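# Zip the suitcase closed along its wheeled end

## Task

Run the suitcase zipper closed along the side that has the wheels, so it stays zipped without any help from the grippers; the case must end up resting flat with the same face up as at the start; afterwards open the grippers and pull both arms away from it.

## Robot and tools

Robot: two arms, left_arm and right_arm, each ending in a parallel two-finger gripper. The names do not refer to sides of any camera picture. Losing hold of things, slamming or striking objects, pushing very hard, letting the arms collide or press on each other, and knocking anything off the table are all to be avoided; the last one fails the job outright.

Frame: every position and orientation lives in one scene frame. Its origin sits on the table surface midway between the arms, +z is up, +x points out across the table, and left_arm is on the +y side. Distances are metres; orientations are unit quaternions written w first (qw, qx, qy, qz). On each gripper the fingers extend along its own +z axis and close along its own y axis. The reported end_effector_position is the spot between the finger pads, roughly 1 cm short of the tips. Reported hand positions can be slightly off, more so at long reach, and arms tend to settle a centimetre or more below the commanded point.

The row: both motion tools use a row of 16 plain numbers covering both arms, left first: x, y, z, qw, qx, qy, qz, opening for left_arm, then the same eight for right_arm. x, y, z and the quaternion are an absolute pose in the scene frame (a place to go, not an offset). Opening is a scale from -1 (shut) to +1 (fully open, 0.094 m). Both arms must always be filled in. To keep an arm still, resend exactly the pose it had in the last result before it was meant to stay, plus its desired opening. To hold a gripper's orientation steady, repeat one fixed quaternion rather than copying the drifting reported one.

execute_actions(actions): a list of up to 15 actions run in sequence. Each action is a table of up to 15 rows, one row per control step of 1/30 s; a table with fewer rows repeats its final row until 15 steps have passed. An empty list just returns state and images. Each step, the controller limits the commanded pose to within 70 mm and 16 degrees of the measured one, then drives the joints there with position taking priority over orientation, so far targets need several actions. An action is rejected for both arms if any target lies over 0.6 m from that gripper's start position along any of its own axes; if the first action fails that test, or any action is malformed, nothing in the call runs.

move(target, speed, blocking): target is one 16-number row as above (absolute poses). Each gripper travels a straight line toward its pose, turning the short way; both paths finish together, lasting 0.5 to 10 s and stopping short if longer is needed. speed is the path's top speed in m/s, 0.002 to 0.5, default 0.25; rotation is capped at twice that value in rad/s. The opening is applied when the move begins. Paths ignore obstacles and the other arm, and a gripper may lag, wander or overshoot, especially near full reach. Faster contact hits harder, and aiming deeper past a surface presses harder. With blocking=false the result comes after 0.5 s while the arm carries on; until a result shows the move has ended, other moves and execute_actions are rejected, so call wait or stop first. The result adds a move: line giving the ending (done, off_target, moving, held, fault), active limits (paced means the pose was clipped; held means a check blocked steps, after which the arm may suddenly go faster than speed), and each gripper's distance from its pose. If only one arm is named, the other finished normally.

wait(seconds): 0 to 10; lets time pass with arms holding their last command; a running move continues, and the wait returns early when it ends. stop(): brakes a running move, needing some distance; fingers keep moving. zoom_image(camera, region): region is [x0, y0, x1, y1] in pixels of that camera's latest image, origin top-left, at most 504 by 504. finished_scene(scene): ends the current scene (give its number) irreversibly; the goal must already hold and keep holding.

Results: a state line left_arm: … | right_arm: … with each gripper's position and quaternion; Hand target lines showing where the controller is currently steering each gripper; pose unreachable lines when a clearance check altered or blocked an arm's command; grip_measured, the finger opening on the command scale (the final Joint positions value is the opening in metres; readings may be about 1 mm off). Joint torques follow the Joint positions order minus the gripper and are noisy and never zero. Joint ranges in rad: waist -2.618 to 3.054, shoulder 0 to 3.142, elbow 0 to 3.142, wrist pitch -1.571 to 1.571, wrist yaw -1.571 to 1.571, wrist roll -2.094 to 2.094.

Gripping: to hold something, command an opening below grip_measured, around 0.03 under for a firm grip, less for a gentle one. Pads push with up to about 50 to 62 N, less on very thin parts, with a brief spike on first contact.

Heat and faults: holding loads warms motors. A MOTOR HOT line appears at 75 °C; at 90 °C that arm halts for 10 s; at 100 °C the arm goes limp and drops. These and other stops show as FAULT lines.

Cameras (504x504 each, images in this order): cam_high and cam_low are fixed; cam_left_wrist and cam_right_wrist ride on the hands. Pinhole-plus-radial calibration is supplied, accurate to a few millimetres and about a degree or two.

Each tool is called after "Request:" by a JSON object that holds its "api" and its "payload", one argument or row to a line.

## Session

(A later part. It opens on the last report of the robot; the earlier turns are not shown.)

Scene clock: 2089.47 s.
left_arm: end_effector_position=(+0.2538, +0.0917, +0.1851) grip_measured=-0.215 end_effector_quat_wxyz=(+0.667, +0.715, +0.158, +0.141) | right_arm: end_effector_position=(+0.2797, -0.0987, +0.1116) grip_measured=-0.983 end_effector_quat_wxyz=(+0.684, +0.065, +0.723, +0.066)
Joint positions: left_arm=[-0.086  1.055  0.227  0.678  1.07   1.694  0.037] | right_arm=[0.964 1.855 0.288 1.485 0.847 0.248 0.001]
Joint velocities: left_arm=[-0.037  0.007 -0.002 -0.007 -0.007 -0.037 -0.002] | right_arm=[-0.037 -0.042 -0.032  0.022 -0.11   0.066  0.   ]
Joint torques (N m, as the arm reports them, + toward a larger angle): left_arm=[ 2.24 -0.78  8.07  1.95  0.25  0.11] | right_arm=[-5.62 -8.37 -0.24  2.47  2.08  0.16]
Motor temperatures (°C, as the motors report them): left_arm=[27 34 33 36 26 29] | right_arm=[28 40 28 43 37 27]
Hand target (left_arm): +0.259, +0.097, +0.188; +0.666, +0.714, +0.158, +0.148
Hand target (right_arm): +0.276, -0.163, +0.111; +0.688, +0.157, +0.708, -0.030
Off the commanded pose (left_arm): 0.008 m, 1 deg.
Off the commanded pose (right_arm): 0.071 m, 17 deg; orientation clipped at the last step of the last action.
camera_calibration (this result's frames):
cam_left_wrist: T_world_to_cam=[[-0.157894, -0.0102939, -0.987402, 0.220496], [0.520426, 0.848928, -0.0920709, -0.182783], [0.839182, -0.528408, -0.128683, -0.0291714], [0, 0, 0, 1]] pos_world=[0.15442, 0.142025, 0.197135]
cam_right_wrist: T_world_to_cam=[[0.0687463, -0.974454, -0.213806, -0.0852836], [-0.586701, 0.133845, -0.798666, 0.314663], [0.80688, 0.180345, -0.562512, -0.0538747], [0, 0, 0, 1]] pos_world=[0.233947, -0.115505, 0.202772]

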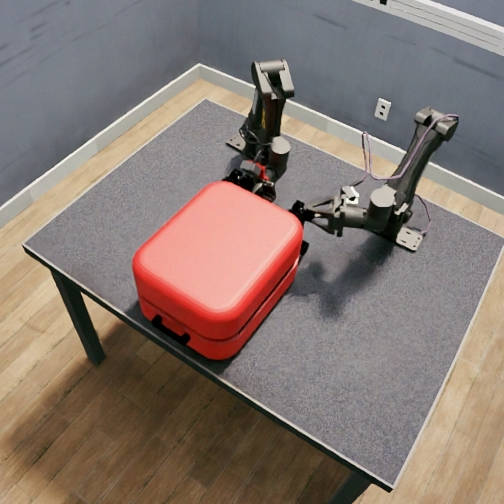

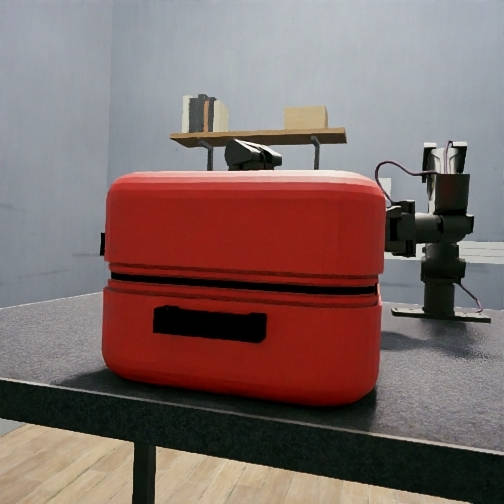

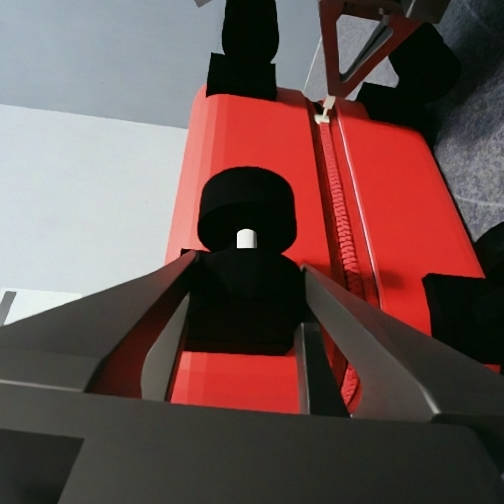

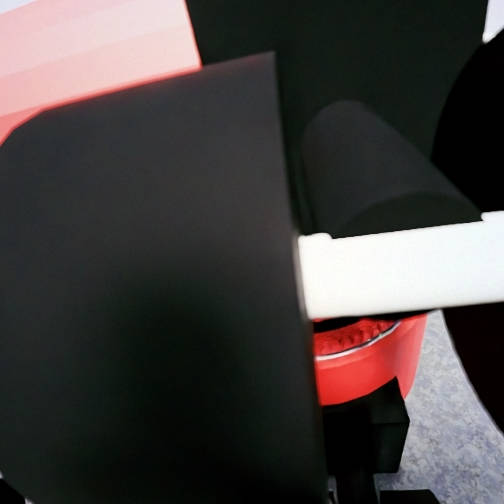

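Request:
{"api": "execute_actions", "payload": {
  "actions": [
    [[0.259,0.092,0.188,0.6658,0.7141,0.1583,0.1476,-0.27,0.279,-0.091,0.1125,0.6843,0.0888,0.7230,0.0359,-1]],
    [[0.259,0.092,0.188,0.6658,0.7141,0.1583,0.1476,-0.27,0.279,-0.090,0.1125,0.6843,0.0888,0.7230,0.0359,-1]],
    [[0.259,0.096,0.188,0.6658,0.7141,0.1583,0.1476,-0.27,0.279,-0.145,0.1125,0.6848,0.1762,0.7068,-0.0239,-1]],
    [[0.259,0.097,0.188,0.6658,0.7141,0.1583,0.1476,-0.27,0.280,-0.165,0.1125,0.6852,0.1885,0.7036,0.0,-1]],
    [[0.259,0.097,0.188,0.6658,0.7141,0.1583,0.1476,-0.27,0.282,-0.178,0.1125,0.6848,0.2008,0.7002,0.0239,-1]]
  ]
}}

Scene clock: 2109.80 s.
left_arm: end_effector_position=(+0.2539, +0.0922, +0.1853) grip_measured=-0.215 end_effector_quat_wxyz=(+0.667, +0.715, +0.158, +0.142) | right_arm: end_effector_position=(+0.2853, -0.1327, +0.1114) grip_measured=-0.984 end_effector_quat_wxyz=(+0.681, +0.137, +0.714, +0.087)
Joint positions: left_arm=[-0.084  1.055  0.227  0.679  1.072  1.695  0.037] | right_arm=[0.878 1.829 0.242 1.501 0.83  0.38  0.001]
Joint velocities: left_arm=[-0.002 -0.002 -0.007  0.066 -0.007  0.007  0.   ] | right_arm=[-0.012 -0.012  0.002  0.037 -0.007  0.022  0.001]
Joint torques (N m, as the arm reports them, + toward a larger angle): left_arm=[ 1.94 -0.89  8.13  1.93  0.26  0.1 ] | right_arm=[-4.04 -7.73  0.57  2.51  1.27  0.11]
Motor temperatures (°C, as the motors report them): left_arm=[27 34 34 36 26 29] | right_arm=[29 40 28 43 40 27]
Hand target (left_arm): +0.259, +0.097, +0.188; +0.666, +0.714, +0.158, +0.148
Hand target (right_arm): +0.281, -0.175, +0.112; +0.687, +0.198, +0.699, +0.025
Off the commanded pose (left_arm): 0.008 m, 1 deg.
Off the commanded pose (right_arm): 0.045 m, 10 deg.
camera_calibration (this result's frames):
cam_left_wrist: T_world_to_cam=[[-0.156808, -0.0105321, -0.987573, 0.220456], [0.519888, 0.849309, -0.0916058, -0.183214], [0.839719, -0.527791, -0.127703, -0.0294352], [0, 0, 0, 1]] pos_world=[0.154537, 0.142391, 0.197174]
cam_right_wrist: T_world_to_cam=[[-0.00600282, -0.940731, -0.339101, -0.0790913], [-0.570162, 0.281805, -0.771688, 0.334281], [0.821511, 0.18871, -0.53806, -0.058067], [0, 0, 0, 1]] pos_world=[0.237822, -0.157648, 0.199897]

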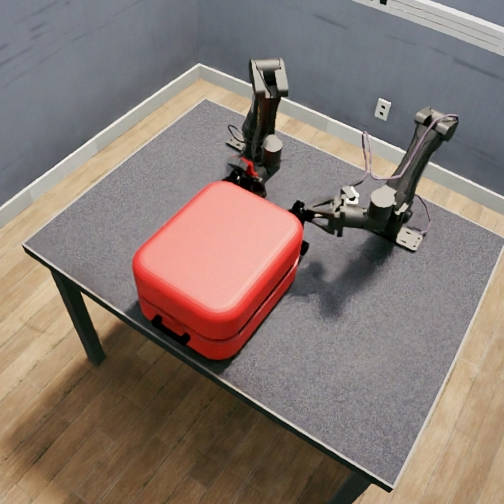

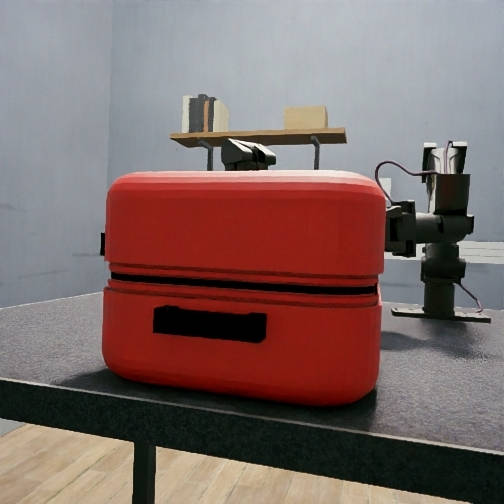

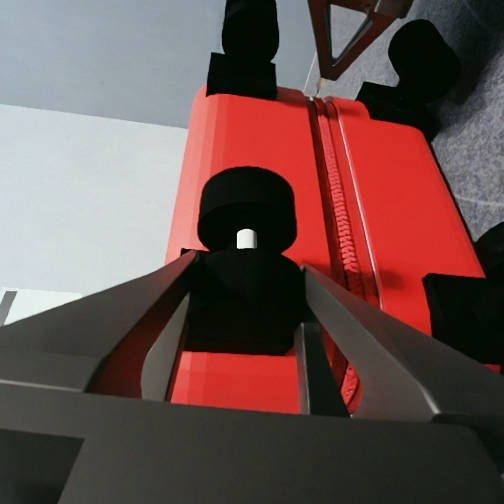

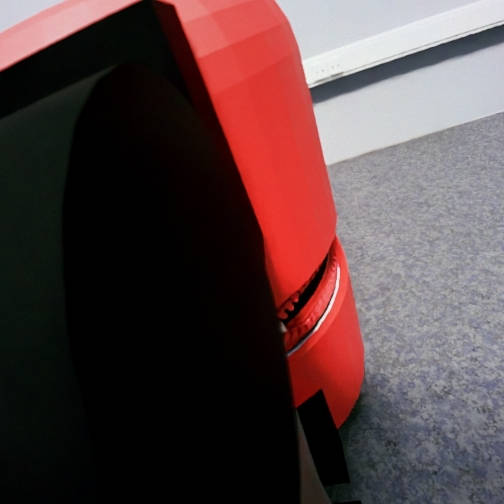

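Request:
{"api": "execute_actions", "payload": {
  "actions": [
    [[0.259,0.092,0.188,0.6658,0.7141,0.1583,0.1476,-0.27,0.2853,-0.128,0.1125,0.6785,0.1514,0.7125,0.0954,-1]],
    [[0.259,0.092,0.188,0.6658,0.7141,0.1583,0.1476,-0.27,0.2851,-0.1316,0.113,0.6603,0.1207,0.7214,0.1708,-1]],
    [[0.259,0.092,0.188,0.6658,0.7141,0.1583,0.1476,-0.27,0.2854,-0.1363,0.1135,0.6368,0.0578,0.7350,0.2255,-1]],
    [[0.259,0.092,0.188,0.6658,0.7141,0.1583,0.1476,-0.27,0.2868,-0.1414,0.1137,0.6225,-0.0454,0.7417,0.2452,-1]],
    [[0.259,0.092,0.188,0.6658,0.7141,0.1583,0.1476,-0.27,0.2868,-0.1414,0.1137,0.6225,-0.0454,0.7417,0.2452,-1]]
  ]
}}

Scene clock: 2143.17 s.
left_arm: end_effector_position=(+0.2540, +0.0919, +0.1852) grip_measured=-0.215 end_effector_quat_wxyz=(+0.667, +0.715, +0.158, +0.142) | right_arm: end_effector_position=(+0.2880, -0.1431, +0.1151) grip_measured=-0.984 end_effector_quat_wxyz=(+0.627, -0.037, +0.739, +0.244)
Joint positions: left_arm=[-0.085  1.056  0.227  0.68   1.071  1.695  0.037] | right_arm=[ 0.414  1.653  0.115  1.442 -0.116  0.31   0.001]
Joint velocities: left_arm=[-0.022 -0.007  0.007  0.022 -0.037  0.007  0.001] | right_arm=[ 0.022  0.007 -0.007  0.007  0.022  0.066 -0.   ]
Joint torques (N m, as the arm reports them, + toward a larger angle): left_arm=[-0.16 -0.83  8.24  2.05  0.01  0.01] | right_arm=[-0.34 -5.82  3.31  2.54 -0.17 -0.09]
Motor temperatures (°C, as the motors report them): left_arm=[27 33 34 36 26 29] | right_arm=[28 40 28 43 37 27]
Hand target (left_arm): +0.259, +0.092, +0.188; +0.666, +0.714, +0.158, +0.148
Hand target (right_arm): +0.287, -0.141, +0.114; +0.623, -0.045, +0.742, +0.245
Off the commanded pose (left_arm): 0.006 m, 1 deg.
Off the commanded pose (right_arm): 0.003 m, 1 deg.
camera_calibration (this result's frames):
cam_left_wrist: T_world_to_cam=[[-0.156804, -0.0103593, -0.987575, 0.220334], [0.520219, 0.849116, -0.0915058, -0.18313], [0.839514, -0.528104, -0.127756, -0.0295017], [0, 0, 0, 1]] pos_world=[0.154584, 0.142201, 0.19707]
cam_right_wrist: T_world_to_cam=[[0.420547, -0.839285, -0.344588, -0.195329], [-0.662722, -0.0247793, -0.748456, 0.321707], [0.619629, 0.543127, -0.566633, 0.0557815], [0, 0, 0, 1]] pos_world=[0.260783, -0.186261, 0.205083]

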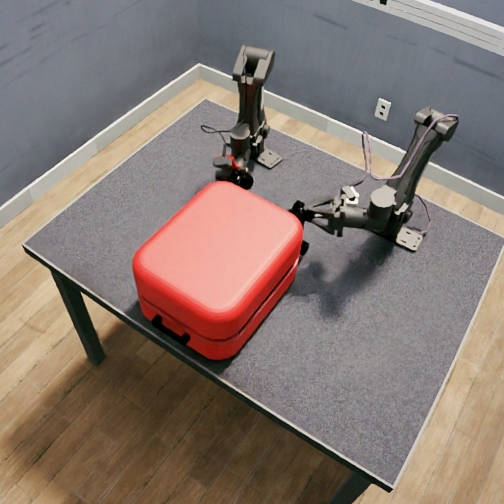

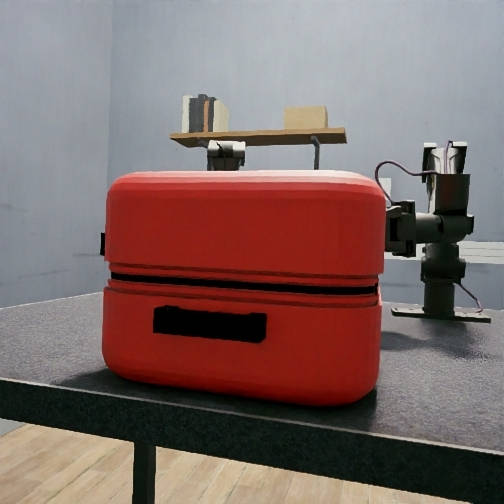

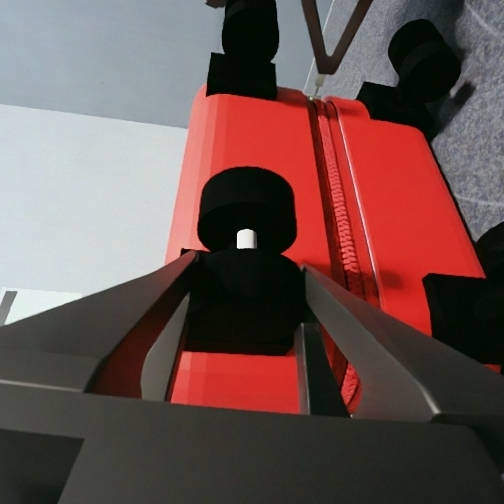

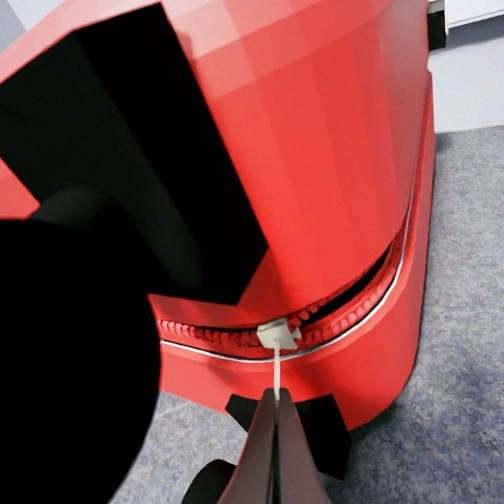

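Request:
{"api": "zoom_image", "payload": {
  "camera": "cam_right_wrist",
  "region": [230, 130, 480, 380]
}}

Region (230, 130, 480, 380) of cam_right_wrist's 504x504 image, scaled by 2.016, with more detail than that image has.

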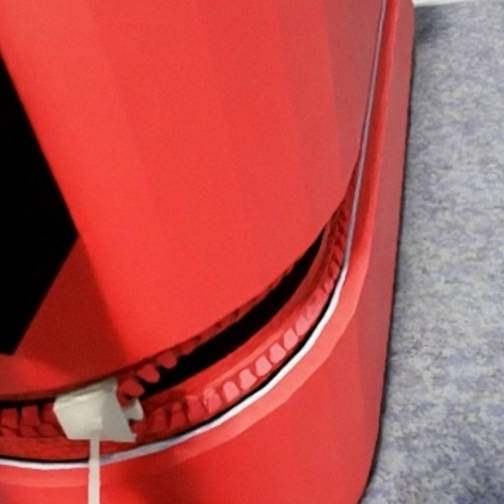

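Request:
{"api": "execute_actions", "payload": {
  "actions": [
    [[0.259,0.096,0.188,0.6658,0.7141,0.1583,0.1476,-0.27,0.3092,-0.1916,0.113,0.6475,0.0325,0.7454,0.1555,-1]],
    [[0.259,0.097,0.188,0.6658,0.7141,0.1583,0.1476,-0.27,0.3212,-0.2042,0.113,0.6417,-0.0195,0.7458,0.1780,-1]],
    [[0.259,0.097,0.188,0.6658,0.7141,0.1583,0.1476,-0.27,0.3396,-0.2124,0.113,0.6333,-0.0780,0.7420,0.2058,-1]],
    [[0.259,0.097,0.188,0.6658,0.7141,0.1583,0.1476,-0.27,0.3577,-0.2145,0.113,0.6217,-0.1424,0.7324,0.2386,-1]]
  ]
}}

Scene clock: 2197.60 s.
left_arm: end_effector_position=(+0.2535, +0.0919, +0.1853) grip_measured=-0.215 end_effector_quat_wxyz=(+0.667, +0.715, +0.157, +0.141) | right_arm: end_effector_position=(+0.3343, -0.1889, +0.1134) grip_measured=-0.983 end_effector_quat_wxyz=(+0.606, -0.182, +0.721, +0.285)
Joint positions: left_arm=[-0.084  1.056  0.227  0.68   1.075  1.695  0.037] | right_arm=[-0.021  1.795  0.374  1.268 -0.81   0.082  0.001]
Joint velocities: left_arm=[ 0.007 -0.017 -0.007 -0.051  0.022  0.007  0.001] | right_arm=[ 0.002 -0.007 -0.002 -0.051  0.022 -0.022  0.   ]
Joint torques (N m, as the arm reports them, + toward a larger angle): left_arm=[ 2.07 -1.09  8.2   1.93  0.21  0.09] | right_arm=[-2.92 -6.08  6.33  2.25  0.81 -0.04]
Motor temperatures (°C, as the motors report them): left_arm=[27 32 34 36 26 29] | right_arm=[28 38 28 44 34 27]
Hand target (left_arm): +0.259, +0.097, +0.188; +0.666, +0.714, +0.158, +0.148
Hand target (right_arm): +0.354, -0.216, +0.113; +0.622, -0.143, +0.732, +0.239
Off the commanded pose (left_arm): 0.008 m, 1 deg.
Off the commanded pose (right_arm): 0.035 m, 7 deg.
camera_calibration (this result's frames):
cam_left_wrist: T_world_to_cam=[[-0.156866, -0.0104487, -0.987565, 0.220368], [0.522449, 0.847697, -0.0919553, -0.183197], [0.838117, -0.530377, -0.127516, -0.0286586], [0, 0, 0, 1]] pos_world=[0.154299, 0.142398, 0.197127]
cam_right_wrist: T_world_to_cam=[[0.655681, -0.721336, -0.223063, -0.323839], [-0.574325, -0.284705, -0.767524, 0.273485], [0.490135, 0.631362, -0.600957, 0.114837], [0, 0, 0, 1]] pos_world=[0.313119, -0.228238, 0.206682]

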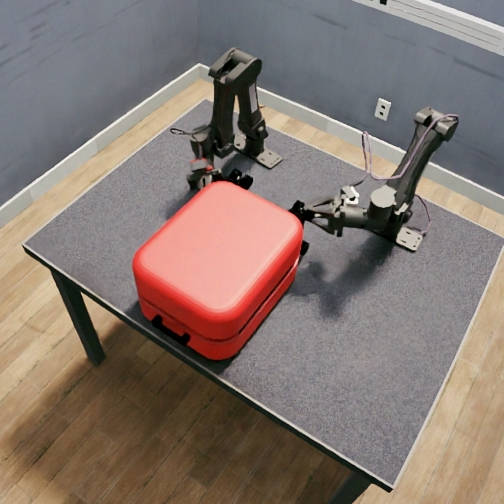

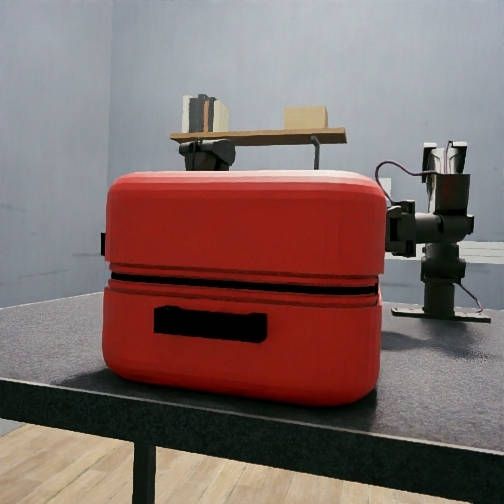

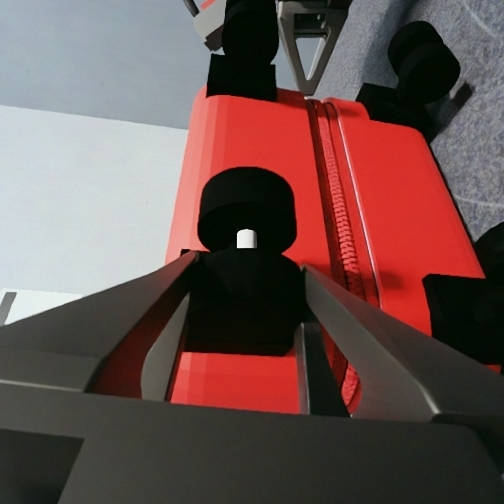

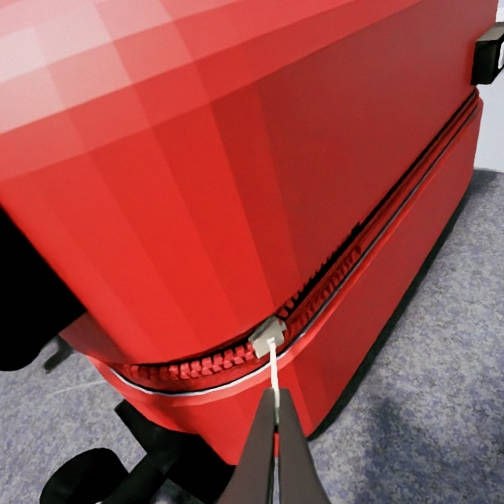

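Request:
{"api": "execute_actions", "payload": {
  "actions": [
    [[0.259,0.093,0.188,0.6658,0.7141,0.1583,0.1476,-0.27,0.3321,-0.1882,0.113,0.5985,-0.2181,0.7135,0.2919,-1]],
    [[0.259,0.093,0.188,0.6658,0.7141,0.1583,0.1476,-0.27,0.3334,-0.1896,0.113,0.5907,-0.2491,0.7033,0.3075,-1]],
    [[0.259,0.096,0.188,0.6658,0.7141,0.1583,0.1476,-0.27,0.3712,-0.2118,0.113,0.6163,-0.1837,0.7231,0.2521,-1]],
    [[0.259,0.097,0.188,0.6658,0.7141,0.1583,0.1476,-0.27,0.385,-0.2112,0.113,0.6152,-0.1868,0.7223,0.2548,-1]],
    [[0.259,0.097,0.188,0.6658,0.7141,0.1583,0.1476,-0.27,0.399,-0.2105,0.113,0.6130,-0.1931,0.7207,0.2602,-1]],
    [[0.259,0.097,0.188,0.6658,0.7141,0.1583,0.1476,-0.27,0.411,-0.2100,0.113,0.6107,-0.1994,0.7190,0.2655,-1]]
  ]
}}

Scene clock: 2224.33 s.
left_arm: end_effector_position=(+0.2566, +0.0944, +0.1850) grip_measured=-0.215 end_effector_quat_wxyz=(+0.665, +0.714, +0.163, +0.147) | right_arm: end_effector_position=(+0.3804, -0.1859, +0.1134) grip_measured=-0.984 end_effector_quat_wxyz=(+0.590, -0.243, +0.701, +0.319)
Joint positions: left_arm=[-0.077  1.056  0.227  0.68   1.063  1.695  0.037] | right_arm=[-0.044  1.947  0.645  1.123 -0.974  0.013  0.001]
Joint velocities: left_arm=[ 0.002 -0.012 -0.007 -0.022 -0.022 -0.022  0.   ] | right_arm=[ 0.007  0.012 -0.017  0.007 -0.066 -0.051 -0.001]
Joint torques (N m, as the arm reports them, + toward a larger angle): left_arm=[ 1.58 -0.84  8.08  1.92  0.32  0.08] | right_arm=[-1.7  -8.09  7.28  2.24  1.05  0.05]
Motor temperatures (°C, as the motors report them): left_arm=[27 32 35 36 26 29] | right_arm=[28 38 30 43 34 27]
Hand target (left_arm): +0.259, +0.097, +0.188; +0.666, +0.714, +0.158, +0.148
Hand target (right_arm): +0.406, -0.211, +0.115; +0.612, -0.200, +0.717, +0.267
Off the commanded pose (left_arm): 0.005 m, 1 deg.
Off the commanded pose (right_arm): 0.039 m, 8 deg.
camera_calibration (this result's frames):
cam_left_wrist: T_world_to_cam=[[-0.15655, -0.0116271, -0.987602, 0.220641], [0.506635, 0.857408, -0.0904036, -0.184147], [0.847829, -0.514506, -0.128336, -0.033738], [0, 0, 0, 1]] pos_world=[0.15644, 0.143096, 0.196929]
cam_right_wrist: T_world_to_cam=[[0.758893, -0.621893, -0.19321, -0.376063], [-0.507275, -0.378491, -0.77422, 0.258674], [0.408354, 0.685561, -0.602705, 0.131731], [0, 0, 0, 1]] pos_world=[0.362818, -0.226275, 0.207006]

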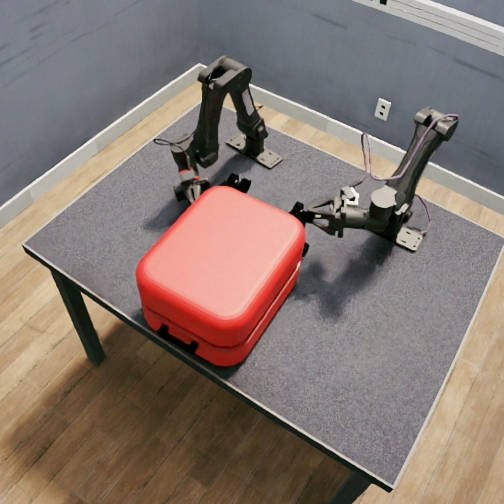

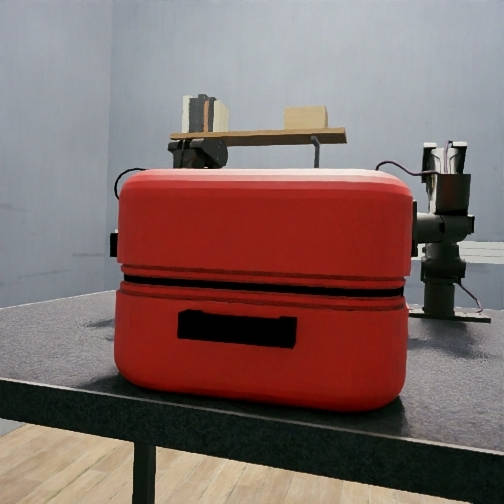

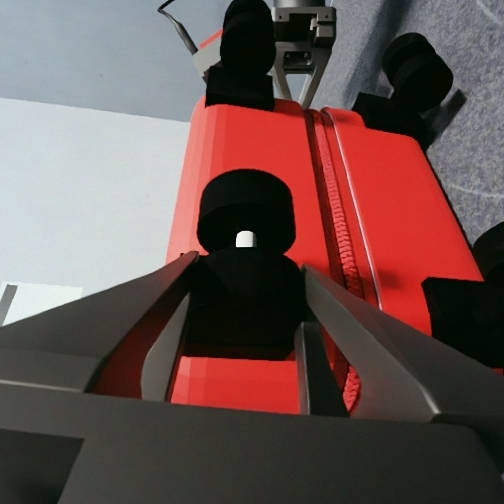

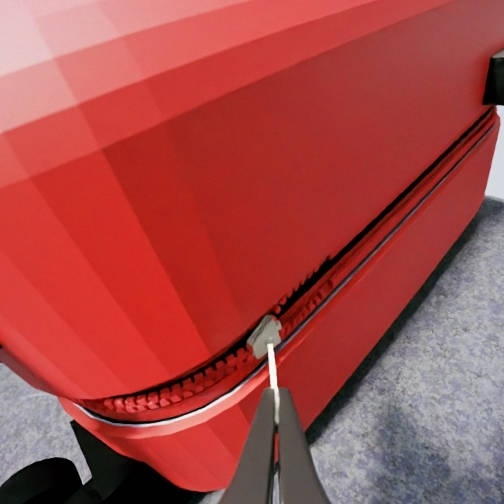

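Request:
{"api": "zoom_image", "payload": {
  "camera": "cam_right_wrist",
  "region": [210, 220, 400, 410]
}}

Region (210, 220, 400, 410) of cam_right_wrist's 504x504 image, scaled by 2.653, with more detail than that image has.

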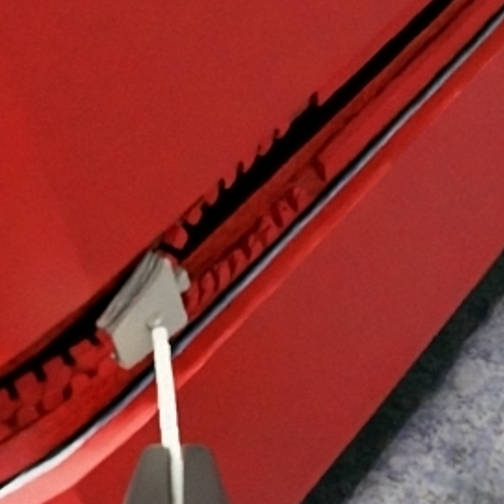

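Request:
{"api": "execute_actions", "payload": {
  "actions": [
    [[0.259,0.095,0.188,0.6658,0.7141,0.1583,0.1476,-0.27,0.3790,-0.1848,0.113,0.5796,-0.2734,0.6942,0.3279,-1]],
    [[0.259,0.095,0.188,0.6658,0.7141,0.1583,0.1476,-0.27,0.3800,-0.1858,0.113,0.5708,-0.2915,0.6868,0.3430,-1]],
    [[0.2368,0.0916,0.188,0.6726,0.7214,0.1207,0.1126,-0.27,0.4237,-0.2244,0.113,0.6083,-0.2057,0.7172,0.2708,-1]],
    [[0.2368,0.0916,0.188,0.6726,0.7214,0.1207,0.1126,-0.27,0.4357,-0.2234,0.113,0.6083,-0.2057,0.7172,0.2708,-1]],
    [[0.2368,0.0916,0.188,0.6726,0.7214,0.1207,0.1126,-0.27,0.4457,-0.2224,0.113,0.6059,-0.2119,0.7154,0.2761,-1]]
  ]
}}

Scene clock: 2293.80 s.
left_arm: end_effector_position=(+0.2518, +0.0935, +0.1849) grip_measured=-0.215 end_effector_quat_wxyz=(+0.668, +0.715, +0.153, +0.137) | right_arm: end_effector_position=(+0.3963, -0.1838, +0.1131) grip_measured=-0.984 end_effector_quat_wxyz=(+0.567, -0.278, +0.685, +0.363)
Joint positions: left_arm=[-0.069  1.056  0.227  0.674  1.1    1.7    0.037] | right_arm=[-0.064  2.027  0.799  1.012 -1.118 -0.01   0.001]
Joint velocities: left_arm=[ 0.007 -0.007 -0.012 -0.066  0.066 -0.125 -0.001] | right_arm=[-0.002 -0.007 -0.012 -0.022  0.022  0.022 -0.001]
Joint torques (N m, as the arm reports them, + toward a larger angle): left_arm=[ 1.37 -3.    7.12  1.6   0.98  0.27] | right_arm=[-3.76 -9.38  8.08  2.3   1.61  0.13]
Motor temperatures (°C, as the motors report them): left_arm=[27 31 35 36 26 29] | right_arm=[28 39 31 42 34 27]
Hand target (left_arm): +0.238, +0.091, +0.188; +0.675, +0.719, +0.122, +0.114
Hand target (right_arm): +0.435, -0.226, +0.117; +0.607, -0.213, +0.712, +0.281
Off the commanded pose (left_arm): 0.015 m, 5 deg.
Off the commanded pose (right_arm): 0.063 m, 14 deg.
camera_calibration (this result's frames):
cam_left_wrist: T_world_to_cam=[[-0.158068, -0.00985373, -0.987379, 0.220013], [0.531466, 0.841906, -0.0934837, -0.185193], [0.832201, -0.539535, -0.127842, -0.0239874], [0, 0, 0, 1]] pos_world=[0.153163, 0.145141, 0.196857]
cam_right_wrist: T_world_to_cam=[[0.826921, -0.519624, -0.214925, -0.39266], [-0.46795, -0.423961, -0.775423, 0.24352], [0.311809, 0.741787, -0.59374, 0.171173], [0, 0, 0, 1]] pos_world=[0.385281, -0.227767, 0.20607]

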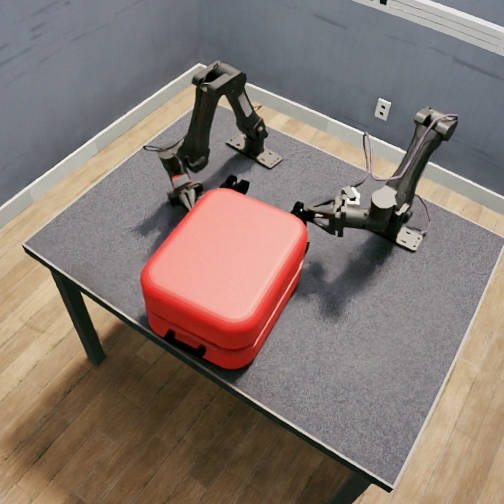

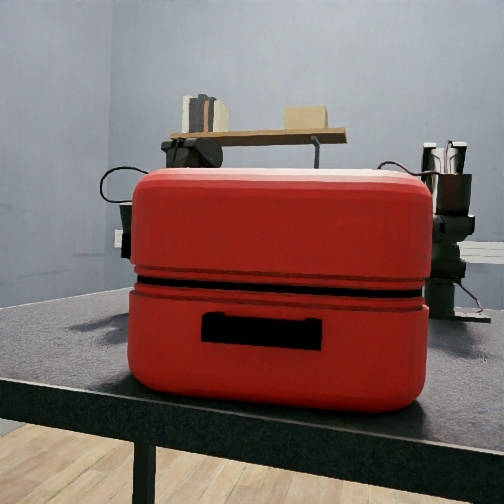

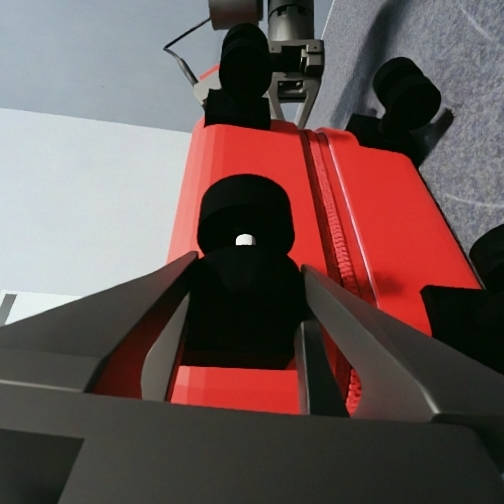

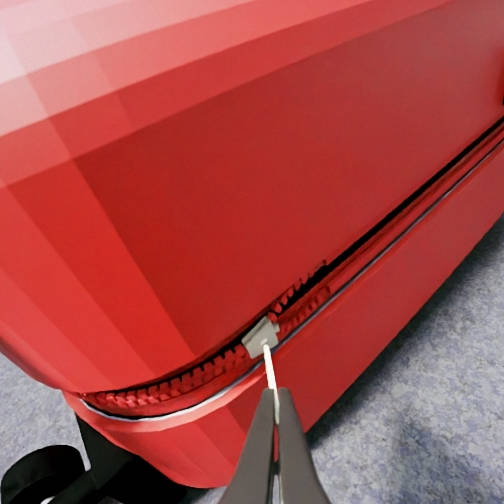

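Request:
{"api": "zoom_image", "payload": {
  "camera": "cam_right_wrist",
  "region": [210, 220, 400, 410]
}}

Request:
{"api": "execute_actions", "payload": {
  "actions": [
    [[0.2535,0.094,0.188,0.668,0.715,0.153,0.137,-0.27,0.394,-0.182,0.113,0.567,-0.285,0.687,0.350,-1]]
  ]
}}

Region (210, 220, 400, 410) of cam_right_wrist's 504x504 image, scaled by 2.653, with more detail than that image has.

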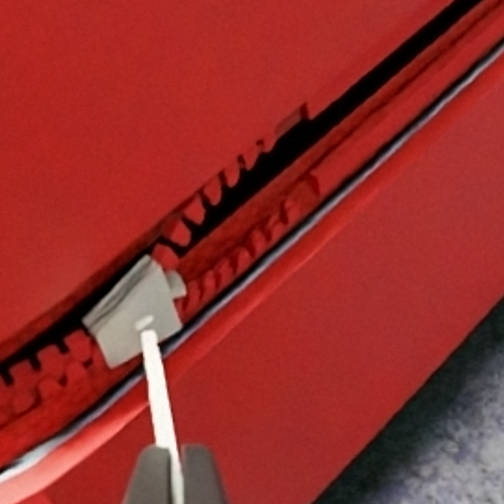

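Scene clock: 2299.07 s.
left_arm: end_effector_position=(+0.2524, +0.0938, +0.1849) grip_measured=-0.215 end_effector_quat_wxyz=(+0.668, +0.715, +0.155, +0.137) | right_arm: end_effector_position=(+0.3921, -0.1787, +0.1131) grip_measured=-0.984 end_effector_quat_wxyz=(+0.566, -0.294, +0.680, +0.362)
Joint positions: left_arm=[-0.069  1.056  0.227  0.674  1.096  1.697  0.037] | right_arm=[-0.056  2.019  0.793  0.996 -1.131 -0.047  0.001]
Joint velocities: left_arm=[-0.032 -0.002  0.002 -0.007  0.022 -0.022 -0.001] | right_arm=[-0.027  0.012 -0.012 -0.066  0.022 -0.022 -0.001]
Joint torques (N m, as the arm reports them, + toward a larger angle): left_arm=[ 0.34 -1.69  7.82  1.89  0.2   0.04] | right_arm=[ -0.17 -11.77   3.92   2.04   0.14  -0.07]
Motor temperatures (°C, as the motors report them): left_arm=[27 32 35 36 26 29] | right_arm=[28 40 31 42 35 27]
Hand target (left_arm): +0.253, +0.094, +0.188; +0.668, +0.715, +0.153, +0.137
Hand target (right_arm): +0.394, -0.182, +0.113; +0.568, -0.285, +0.687, +0.351
Off the commanded pose (left_arm): 0.003 m, 0 deg.
Off the commanded pose (right_arm): 0.004 m, 2 deg.
camera_calibration (this result's frames):
cam_left_wrist: T_world_to_cam=[[-0.160377, -0.011137, -0.986993, 0.220709], [0.528201, 0.843749, -0.0953484, -0.184708], [0.833836, -0.536623, -0.129435, -0.0247145], [0, 0, 0, 1]] pos_world=[0.153567, 0.145043, 0.197028]
cam_right_wrist: T_world_to_cam=[[0.84249, -0.503323, -0.192033, -0.392257], [-0.444096, -0.447115, -0.776446, 0.230254], [0.304942, 0.739429, -0.600213, 0.171717], [0, 0, 0, 1]] pos_world=[0.380363, -0.221455, 0.20652]

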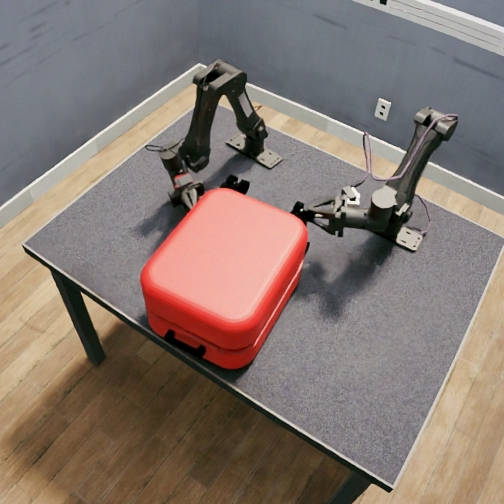

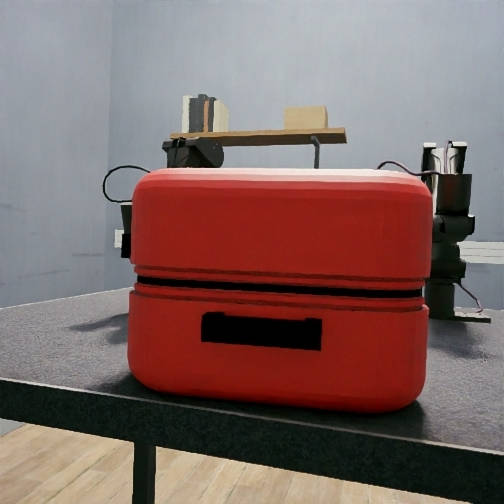

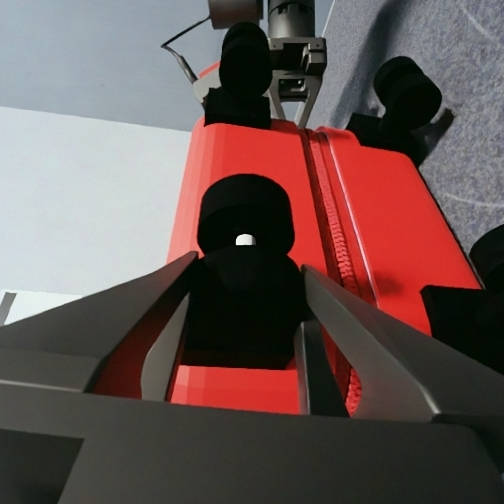

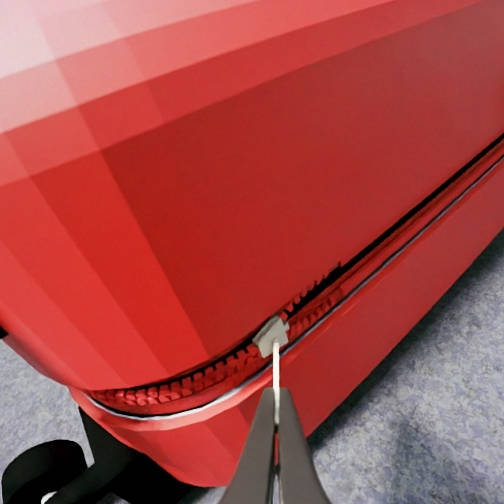

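Request:
{"api": "execute_actions", "payload": {
  "actions": [
    [[0.2535,0.094,0.192,0.668,0.715,0.153,0.137,0.45,0.394,-0.182,0.113,0.567,-0.285,0.687,0.350,-1]],
    [[0.205,0.095,0.193,0.668,0.715,0.153,0.137,0.45,0.394,-0.182,0.113,0.567,-0.285,0.687,0.350,-1]]
  ]
}}

Scene clock: 2333.87 s.
left_arm: end_effector_position=(+0.2052, +0.0933, +0.1945) grip_measured=+0.449 end_effector_quat_wxyz=(+0.676, +0.708, +0.139, +0.146) | right_arm: end_effector_position=(+0.3920, -0.1787, +0.1130) grip_measured=-0.984 end_effector_quat_wxyz=(+0.566, -0.294, +0.680, +0.361)
Joint positions: left_arm=[-0.085  0.665  0.131  0.442  1.094  1.671  0.068] | right_arm=[-0.056  2.019  0.793  0.996 -1.131 -0.049  0.001]
Joint velocities: left_arm=[ 0.007 -0.056 -0.002 -0.432 -0.081  0.066 -0.   ] | right_arm=[-0.027 -0.012 -0.007 -0.022 -0.066  0.022  0.   ]
Joint torques (N m, as the arm reports them, + toward a larger angle): left_arm=[ 0.54 -0.9   8.83  1.73  0.07  0.02] | right_arm=[ -0.18 -11.75   3.92   2.04   0.14  -0.07]
Motor temperatures (°C, as the motors report them): left_arm=[27 31 35 36 26 29] | right_arm=[28 42 30 41 32 27]
Hand target (left_arm): +0.204, +0.095, +0.193; +0.671, +0.712, +0.152, +0.137
Hand target (right_arm): +0.394, -0.182, +0.113; +0.568, -0.285, +0.688, +0.351
Off the commanded pose (left_arm): 0.002 m, 2 deg.
Off the commanded pose (right_arm): 0.004 m, 2 deg.
camera_calibration (this result's frames):
cam_left_wrist: T_world_to_cam=[[-0.1226, -0.0233886, -0.992181, 0.216963], [0.541674, 0.836111, -0.0866423, -0.162237], [0.8316, -0.548061, -0.0898384, 0.0094484], [0, 0, 0, 1]] pos_world=[0.106622, 0.145901, 0.202058]
cam_right_wrist: T_world_to_cam=[[0.842733, -0.503349, -0.190894, -0.392484], [-0.443345, -0.447792, -0.776484, 0.229796], [0.305362, 0.739001, -0.600527, 0.171481], [0, 0, 0, 1]] pos_world=[0.380275, -0.221381, 0.206489]

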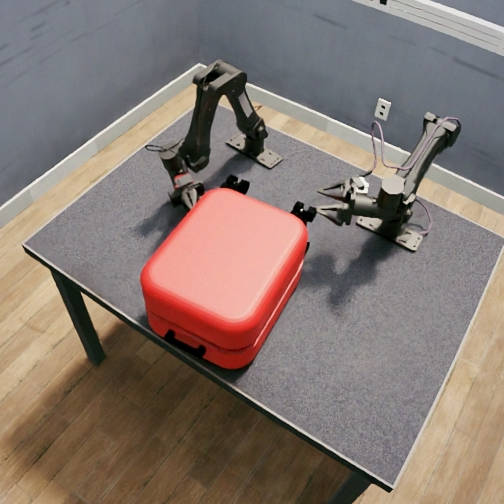

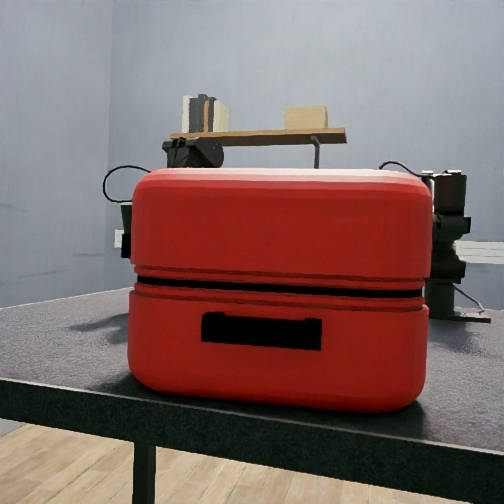

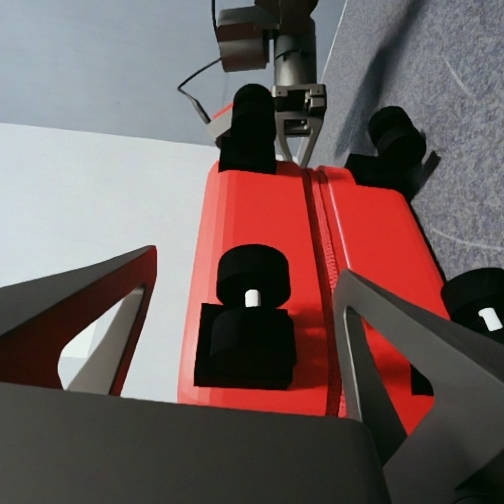

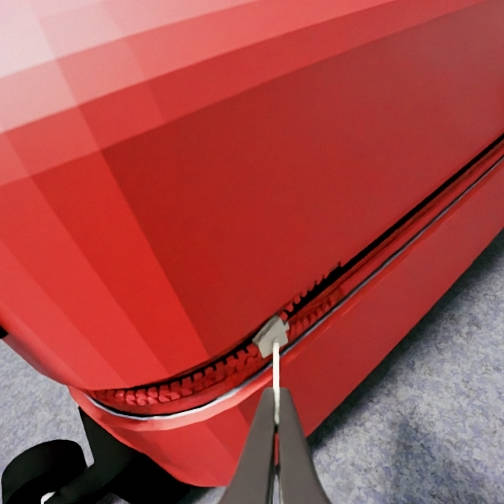

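Request:
{"api": "move", "payload": {
  "target": [0.228,-0.088,0.194,0.5411,0.5803,0.4453,0.4152,0.45,0.394,-0.182,0.113,0.567,-0.285,0.687,0.350,-1],
  "speed": 0.3
}}

Scene clock: 2341.93 s.
left_arm: end_effector_position=(+0.2307, -0.0850, +0.1850) grip_measured=+0.449 end_effector_quat_wxyz=(+0.528, +0.597, +0.437, +0.417) | right_arm: end_effector_position=(+0.3920, -0.1787, +0.1130) grip_measured=-0.984 end_effector_quat_wxyz=(+0.566, -0.294, +0.680, +0.361)
Joint positions: left_arm=[-1.431  1.667  0.72   0.723 -1.135  1.404  0.068] | right_arm=[-0.056  2.019  0.793  0.996 -1.131 -0.049  0.001]
Joint velocities: left_arm=[ 0.022 -0.007 -0.017 -0.081 -0.022  0.007  0.   ] | right_arm=[ 0.002 -0.017 -0.012  0.037 -0.007  0.022  0.   ]
Joint torques (N m, as the arm reports them, + toward a larger angle): left_arm=[-0.63 -6.02  8.44  2.1  -0.23 -0.15] | right_arm=[ -0.17 -11.76   3.91   2.04   0.14  -0.07]
Motor temperatures (°C, as the motors report them): left_arm=[27 31 35 36 26 29] | right_arm=[28 42 30 41 32 27]
Hand target (left_arm): +0.230, -0.089, +0.194; +0.541, +0.581, +0.449, +0.411
Hand target (right_arm): +0.394, -0.182, +0.113; +0.568, -0.285, +0.688, +0.351
Off the commanded pose (left_arm): 0.010 m, 3 deg.
Off the commanded pose (right_arm): 0.004 m, 2 deg.
move: off_target (left_arm); limits=paced
camera_calibration (this result's frames):
cam_left_wrist: T_world_to_cam=[[-0.103363, -0.078142, -0.991569, 0.197314], [-0.31399, 0.948496, -0.0420169, 0.170908], [0.943783, 0.306999, -0.122575, -0.0575171], [0, 0, 0, 1]] pos_world=[0.128342, -0.129029, 0.195782]
cam_right_wrist: T_world_to_cam=[[0.842733, -0.503349, -0.190894, -0.392484], [-0.443345, -0.447792, -0.776484, 0.229796], [0.305362, 0.739001, -0.600527, 0.171481], [0, 0, 0, 1]] pos_world=[0.380275, -0.221381, 0.206489]

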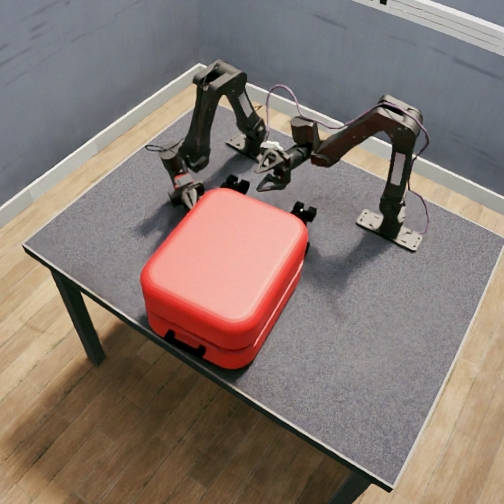

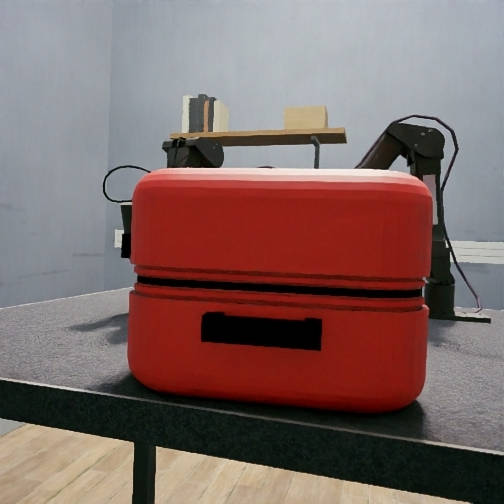

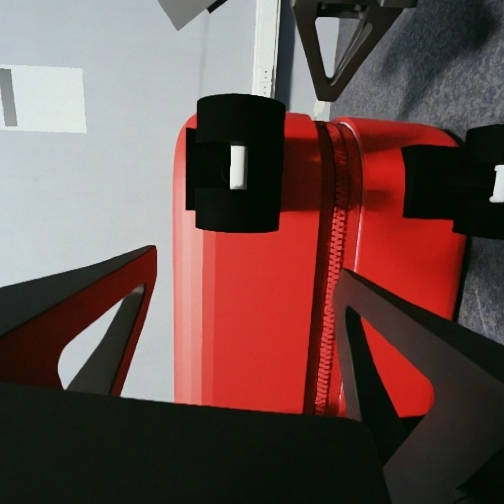

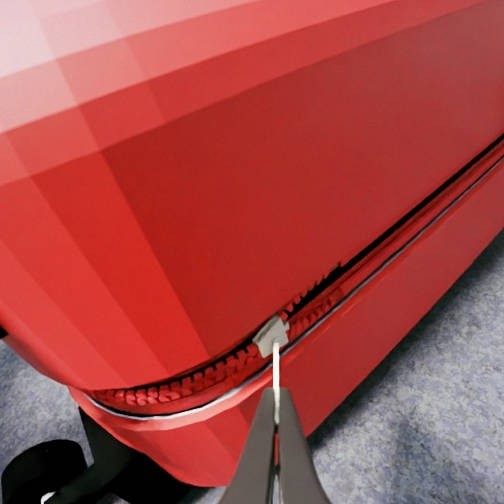

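Request:
{"api": "execute_actions", "payload": {
  "actions": [
    [[0.245,-0.093,0.195,0.5411,0.5803,0.4453,0.4152,0.45,0.394,-0.182,0.113,0.567,-0.285,0.687,0.350,-1],[0.250,-0.0945,0.195,0.5411,0.5803,0.4453,0.4152,0.45,0.394,-0.182,0.113,0.567,-0.285,0.687,0.350,-1],[0.255,-0.096,0.195,0.5411,0.5803,0.4453,0.4152,0.45,0.394,-0.182,0.113,0.567,-0.285,0.687,0.350,-1],[0.260,-0.0975,0.195,0.5411,0.5803,0.4453,0.4152,0.45,0.394,-0.182,0.113,0.567,-0.285,0.687,0.350,-1],[0.265,-0.099,0.195,0.5411,0.5803,0.4453,0.4152,0.45,0.394,-0.182,0.113,0.567,-0.285,0.687,0.350,-1],[0.270,-0.1005,0.195,0.5411,0.5803,0.4453,0.4152,0.45,0.394,-0.182,0.113,0.567,-0.285,0.687,0.350,-1],[0.275,-0.102,0.195,0.5411,0.5803,0.4453,0.4152,0.45,0.394,-0.182,0.113,0.567,-0.285,0.687,0.350,-1],[0.280,-0.104,0.195,0.5411,0.5803,0.4453,0.4152,0.45,0.394,-0.182,0.113,0.567,-0.285,0.687,0.350,-1]],
    [[0.281,-0.105,0.195,0.5411,0.5803,0.4453,0.4152,0.15,0.394,-0.182,0.113,0.567,-0.285,0.687,0.350,-1]]
  ]
}}

Scene clock: 2359.33 s.
left_arm: end_effector_position=(+0.2777, -0.0985, +0.1894) grip_measured=+0.151 end_effector_quat_wxyz=(+0.531, +0.588, +0.443, +0.420) | right_arm: end_effector_position=(+0.3920, -0.1787, +0.1130) grip_measured=-0.984 end_effector_quat_wxyz=(+0.566, -0.294, +0.680, +0.361)
Joint positions: left_arm=[-1.301  1.759  0.819  0.78  -1.024  1.458  0.054] | right_arm=[-0.056  2.019  0.793  0.996 -1.131 -0.049  0.001]
Joint velocities: left_arm=[-0.007  0.012 -0.007  0.007 -0.007 -0.022 -0.001] | right_arm=[ 0.002 -0.037 -0.007  0.037  0.066  0.051  0.   ]
Joint torques (N m, as the arm reports them, + toward a larger angle): left_arm=[ 0.47 -6.47  8.5   2.24  0.03 -0.01] | right_arm=[ -0.16 -11.76   3.92   2.04   0.15  -0.07]
Motor temperatures (°C, as the motors report them): left_arm=[27 32 36 37 26 29] | right_arm=[28 42 29 40 32 27]
Hand target (left_arm): +0.281, -0.105, +0.195; +0.541, +0.580, +0.445, +0.415
Hand target (right_arm): +0.394, -0.182, +0.113; +0.568, -0.285, +0.688, +0.351
Off the commanded pose (left_arm): 0.009 m, 2 deg.
Off the commanded pose (right_arm): 0.004 m, 2 deg.
camera_calibration (this result's frames):
cam_left_wrist: T_world_to_cam=[[-0.0946764, -0.0949975, -0.990965, 0.201312], [-0.329384, 0.942359, -0.0588687, 0.20554], [0.939437, 0.320834, -0.12051, -0.0949775], [0, 0, 0, 1]] pos_world=[0.175987, -0.144097, 0.200148]
cam_right_wrist: T_world_to_cam=[[0.842733, -0.503349, -0.190894, -0.392484], [-0.443345, -0.447792, -0.776484, 0.229796], [0.305362, 0.739001, -0.600527, 0.171481], [0, 0, 0, 1]] pos_world=[0.380275, -0.221381, 0.206489]

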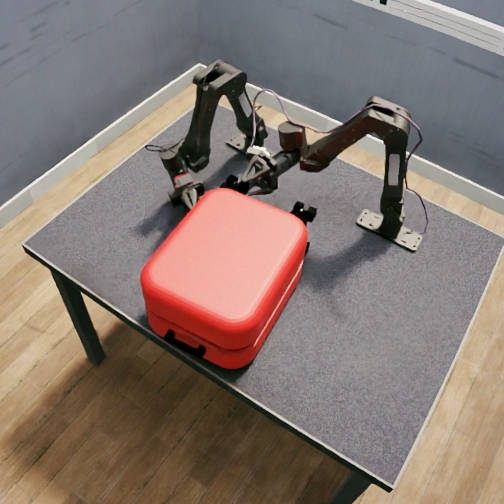

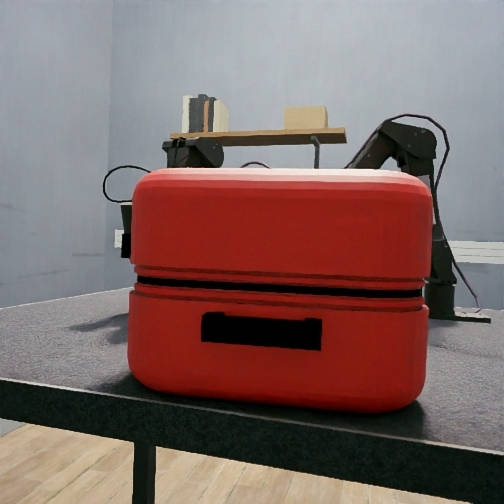

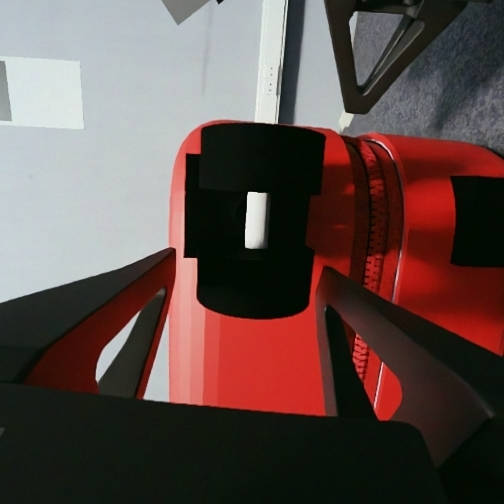

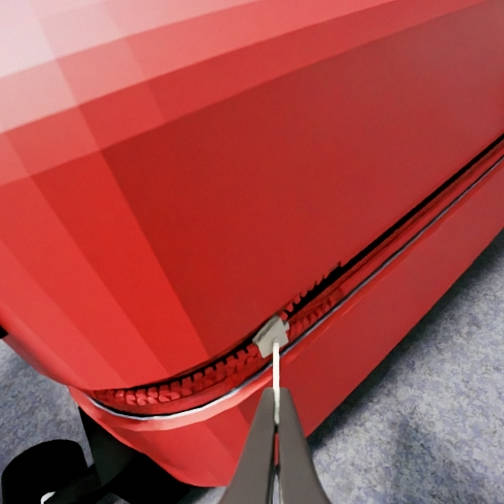

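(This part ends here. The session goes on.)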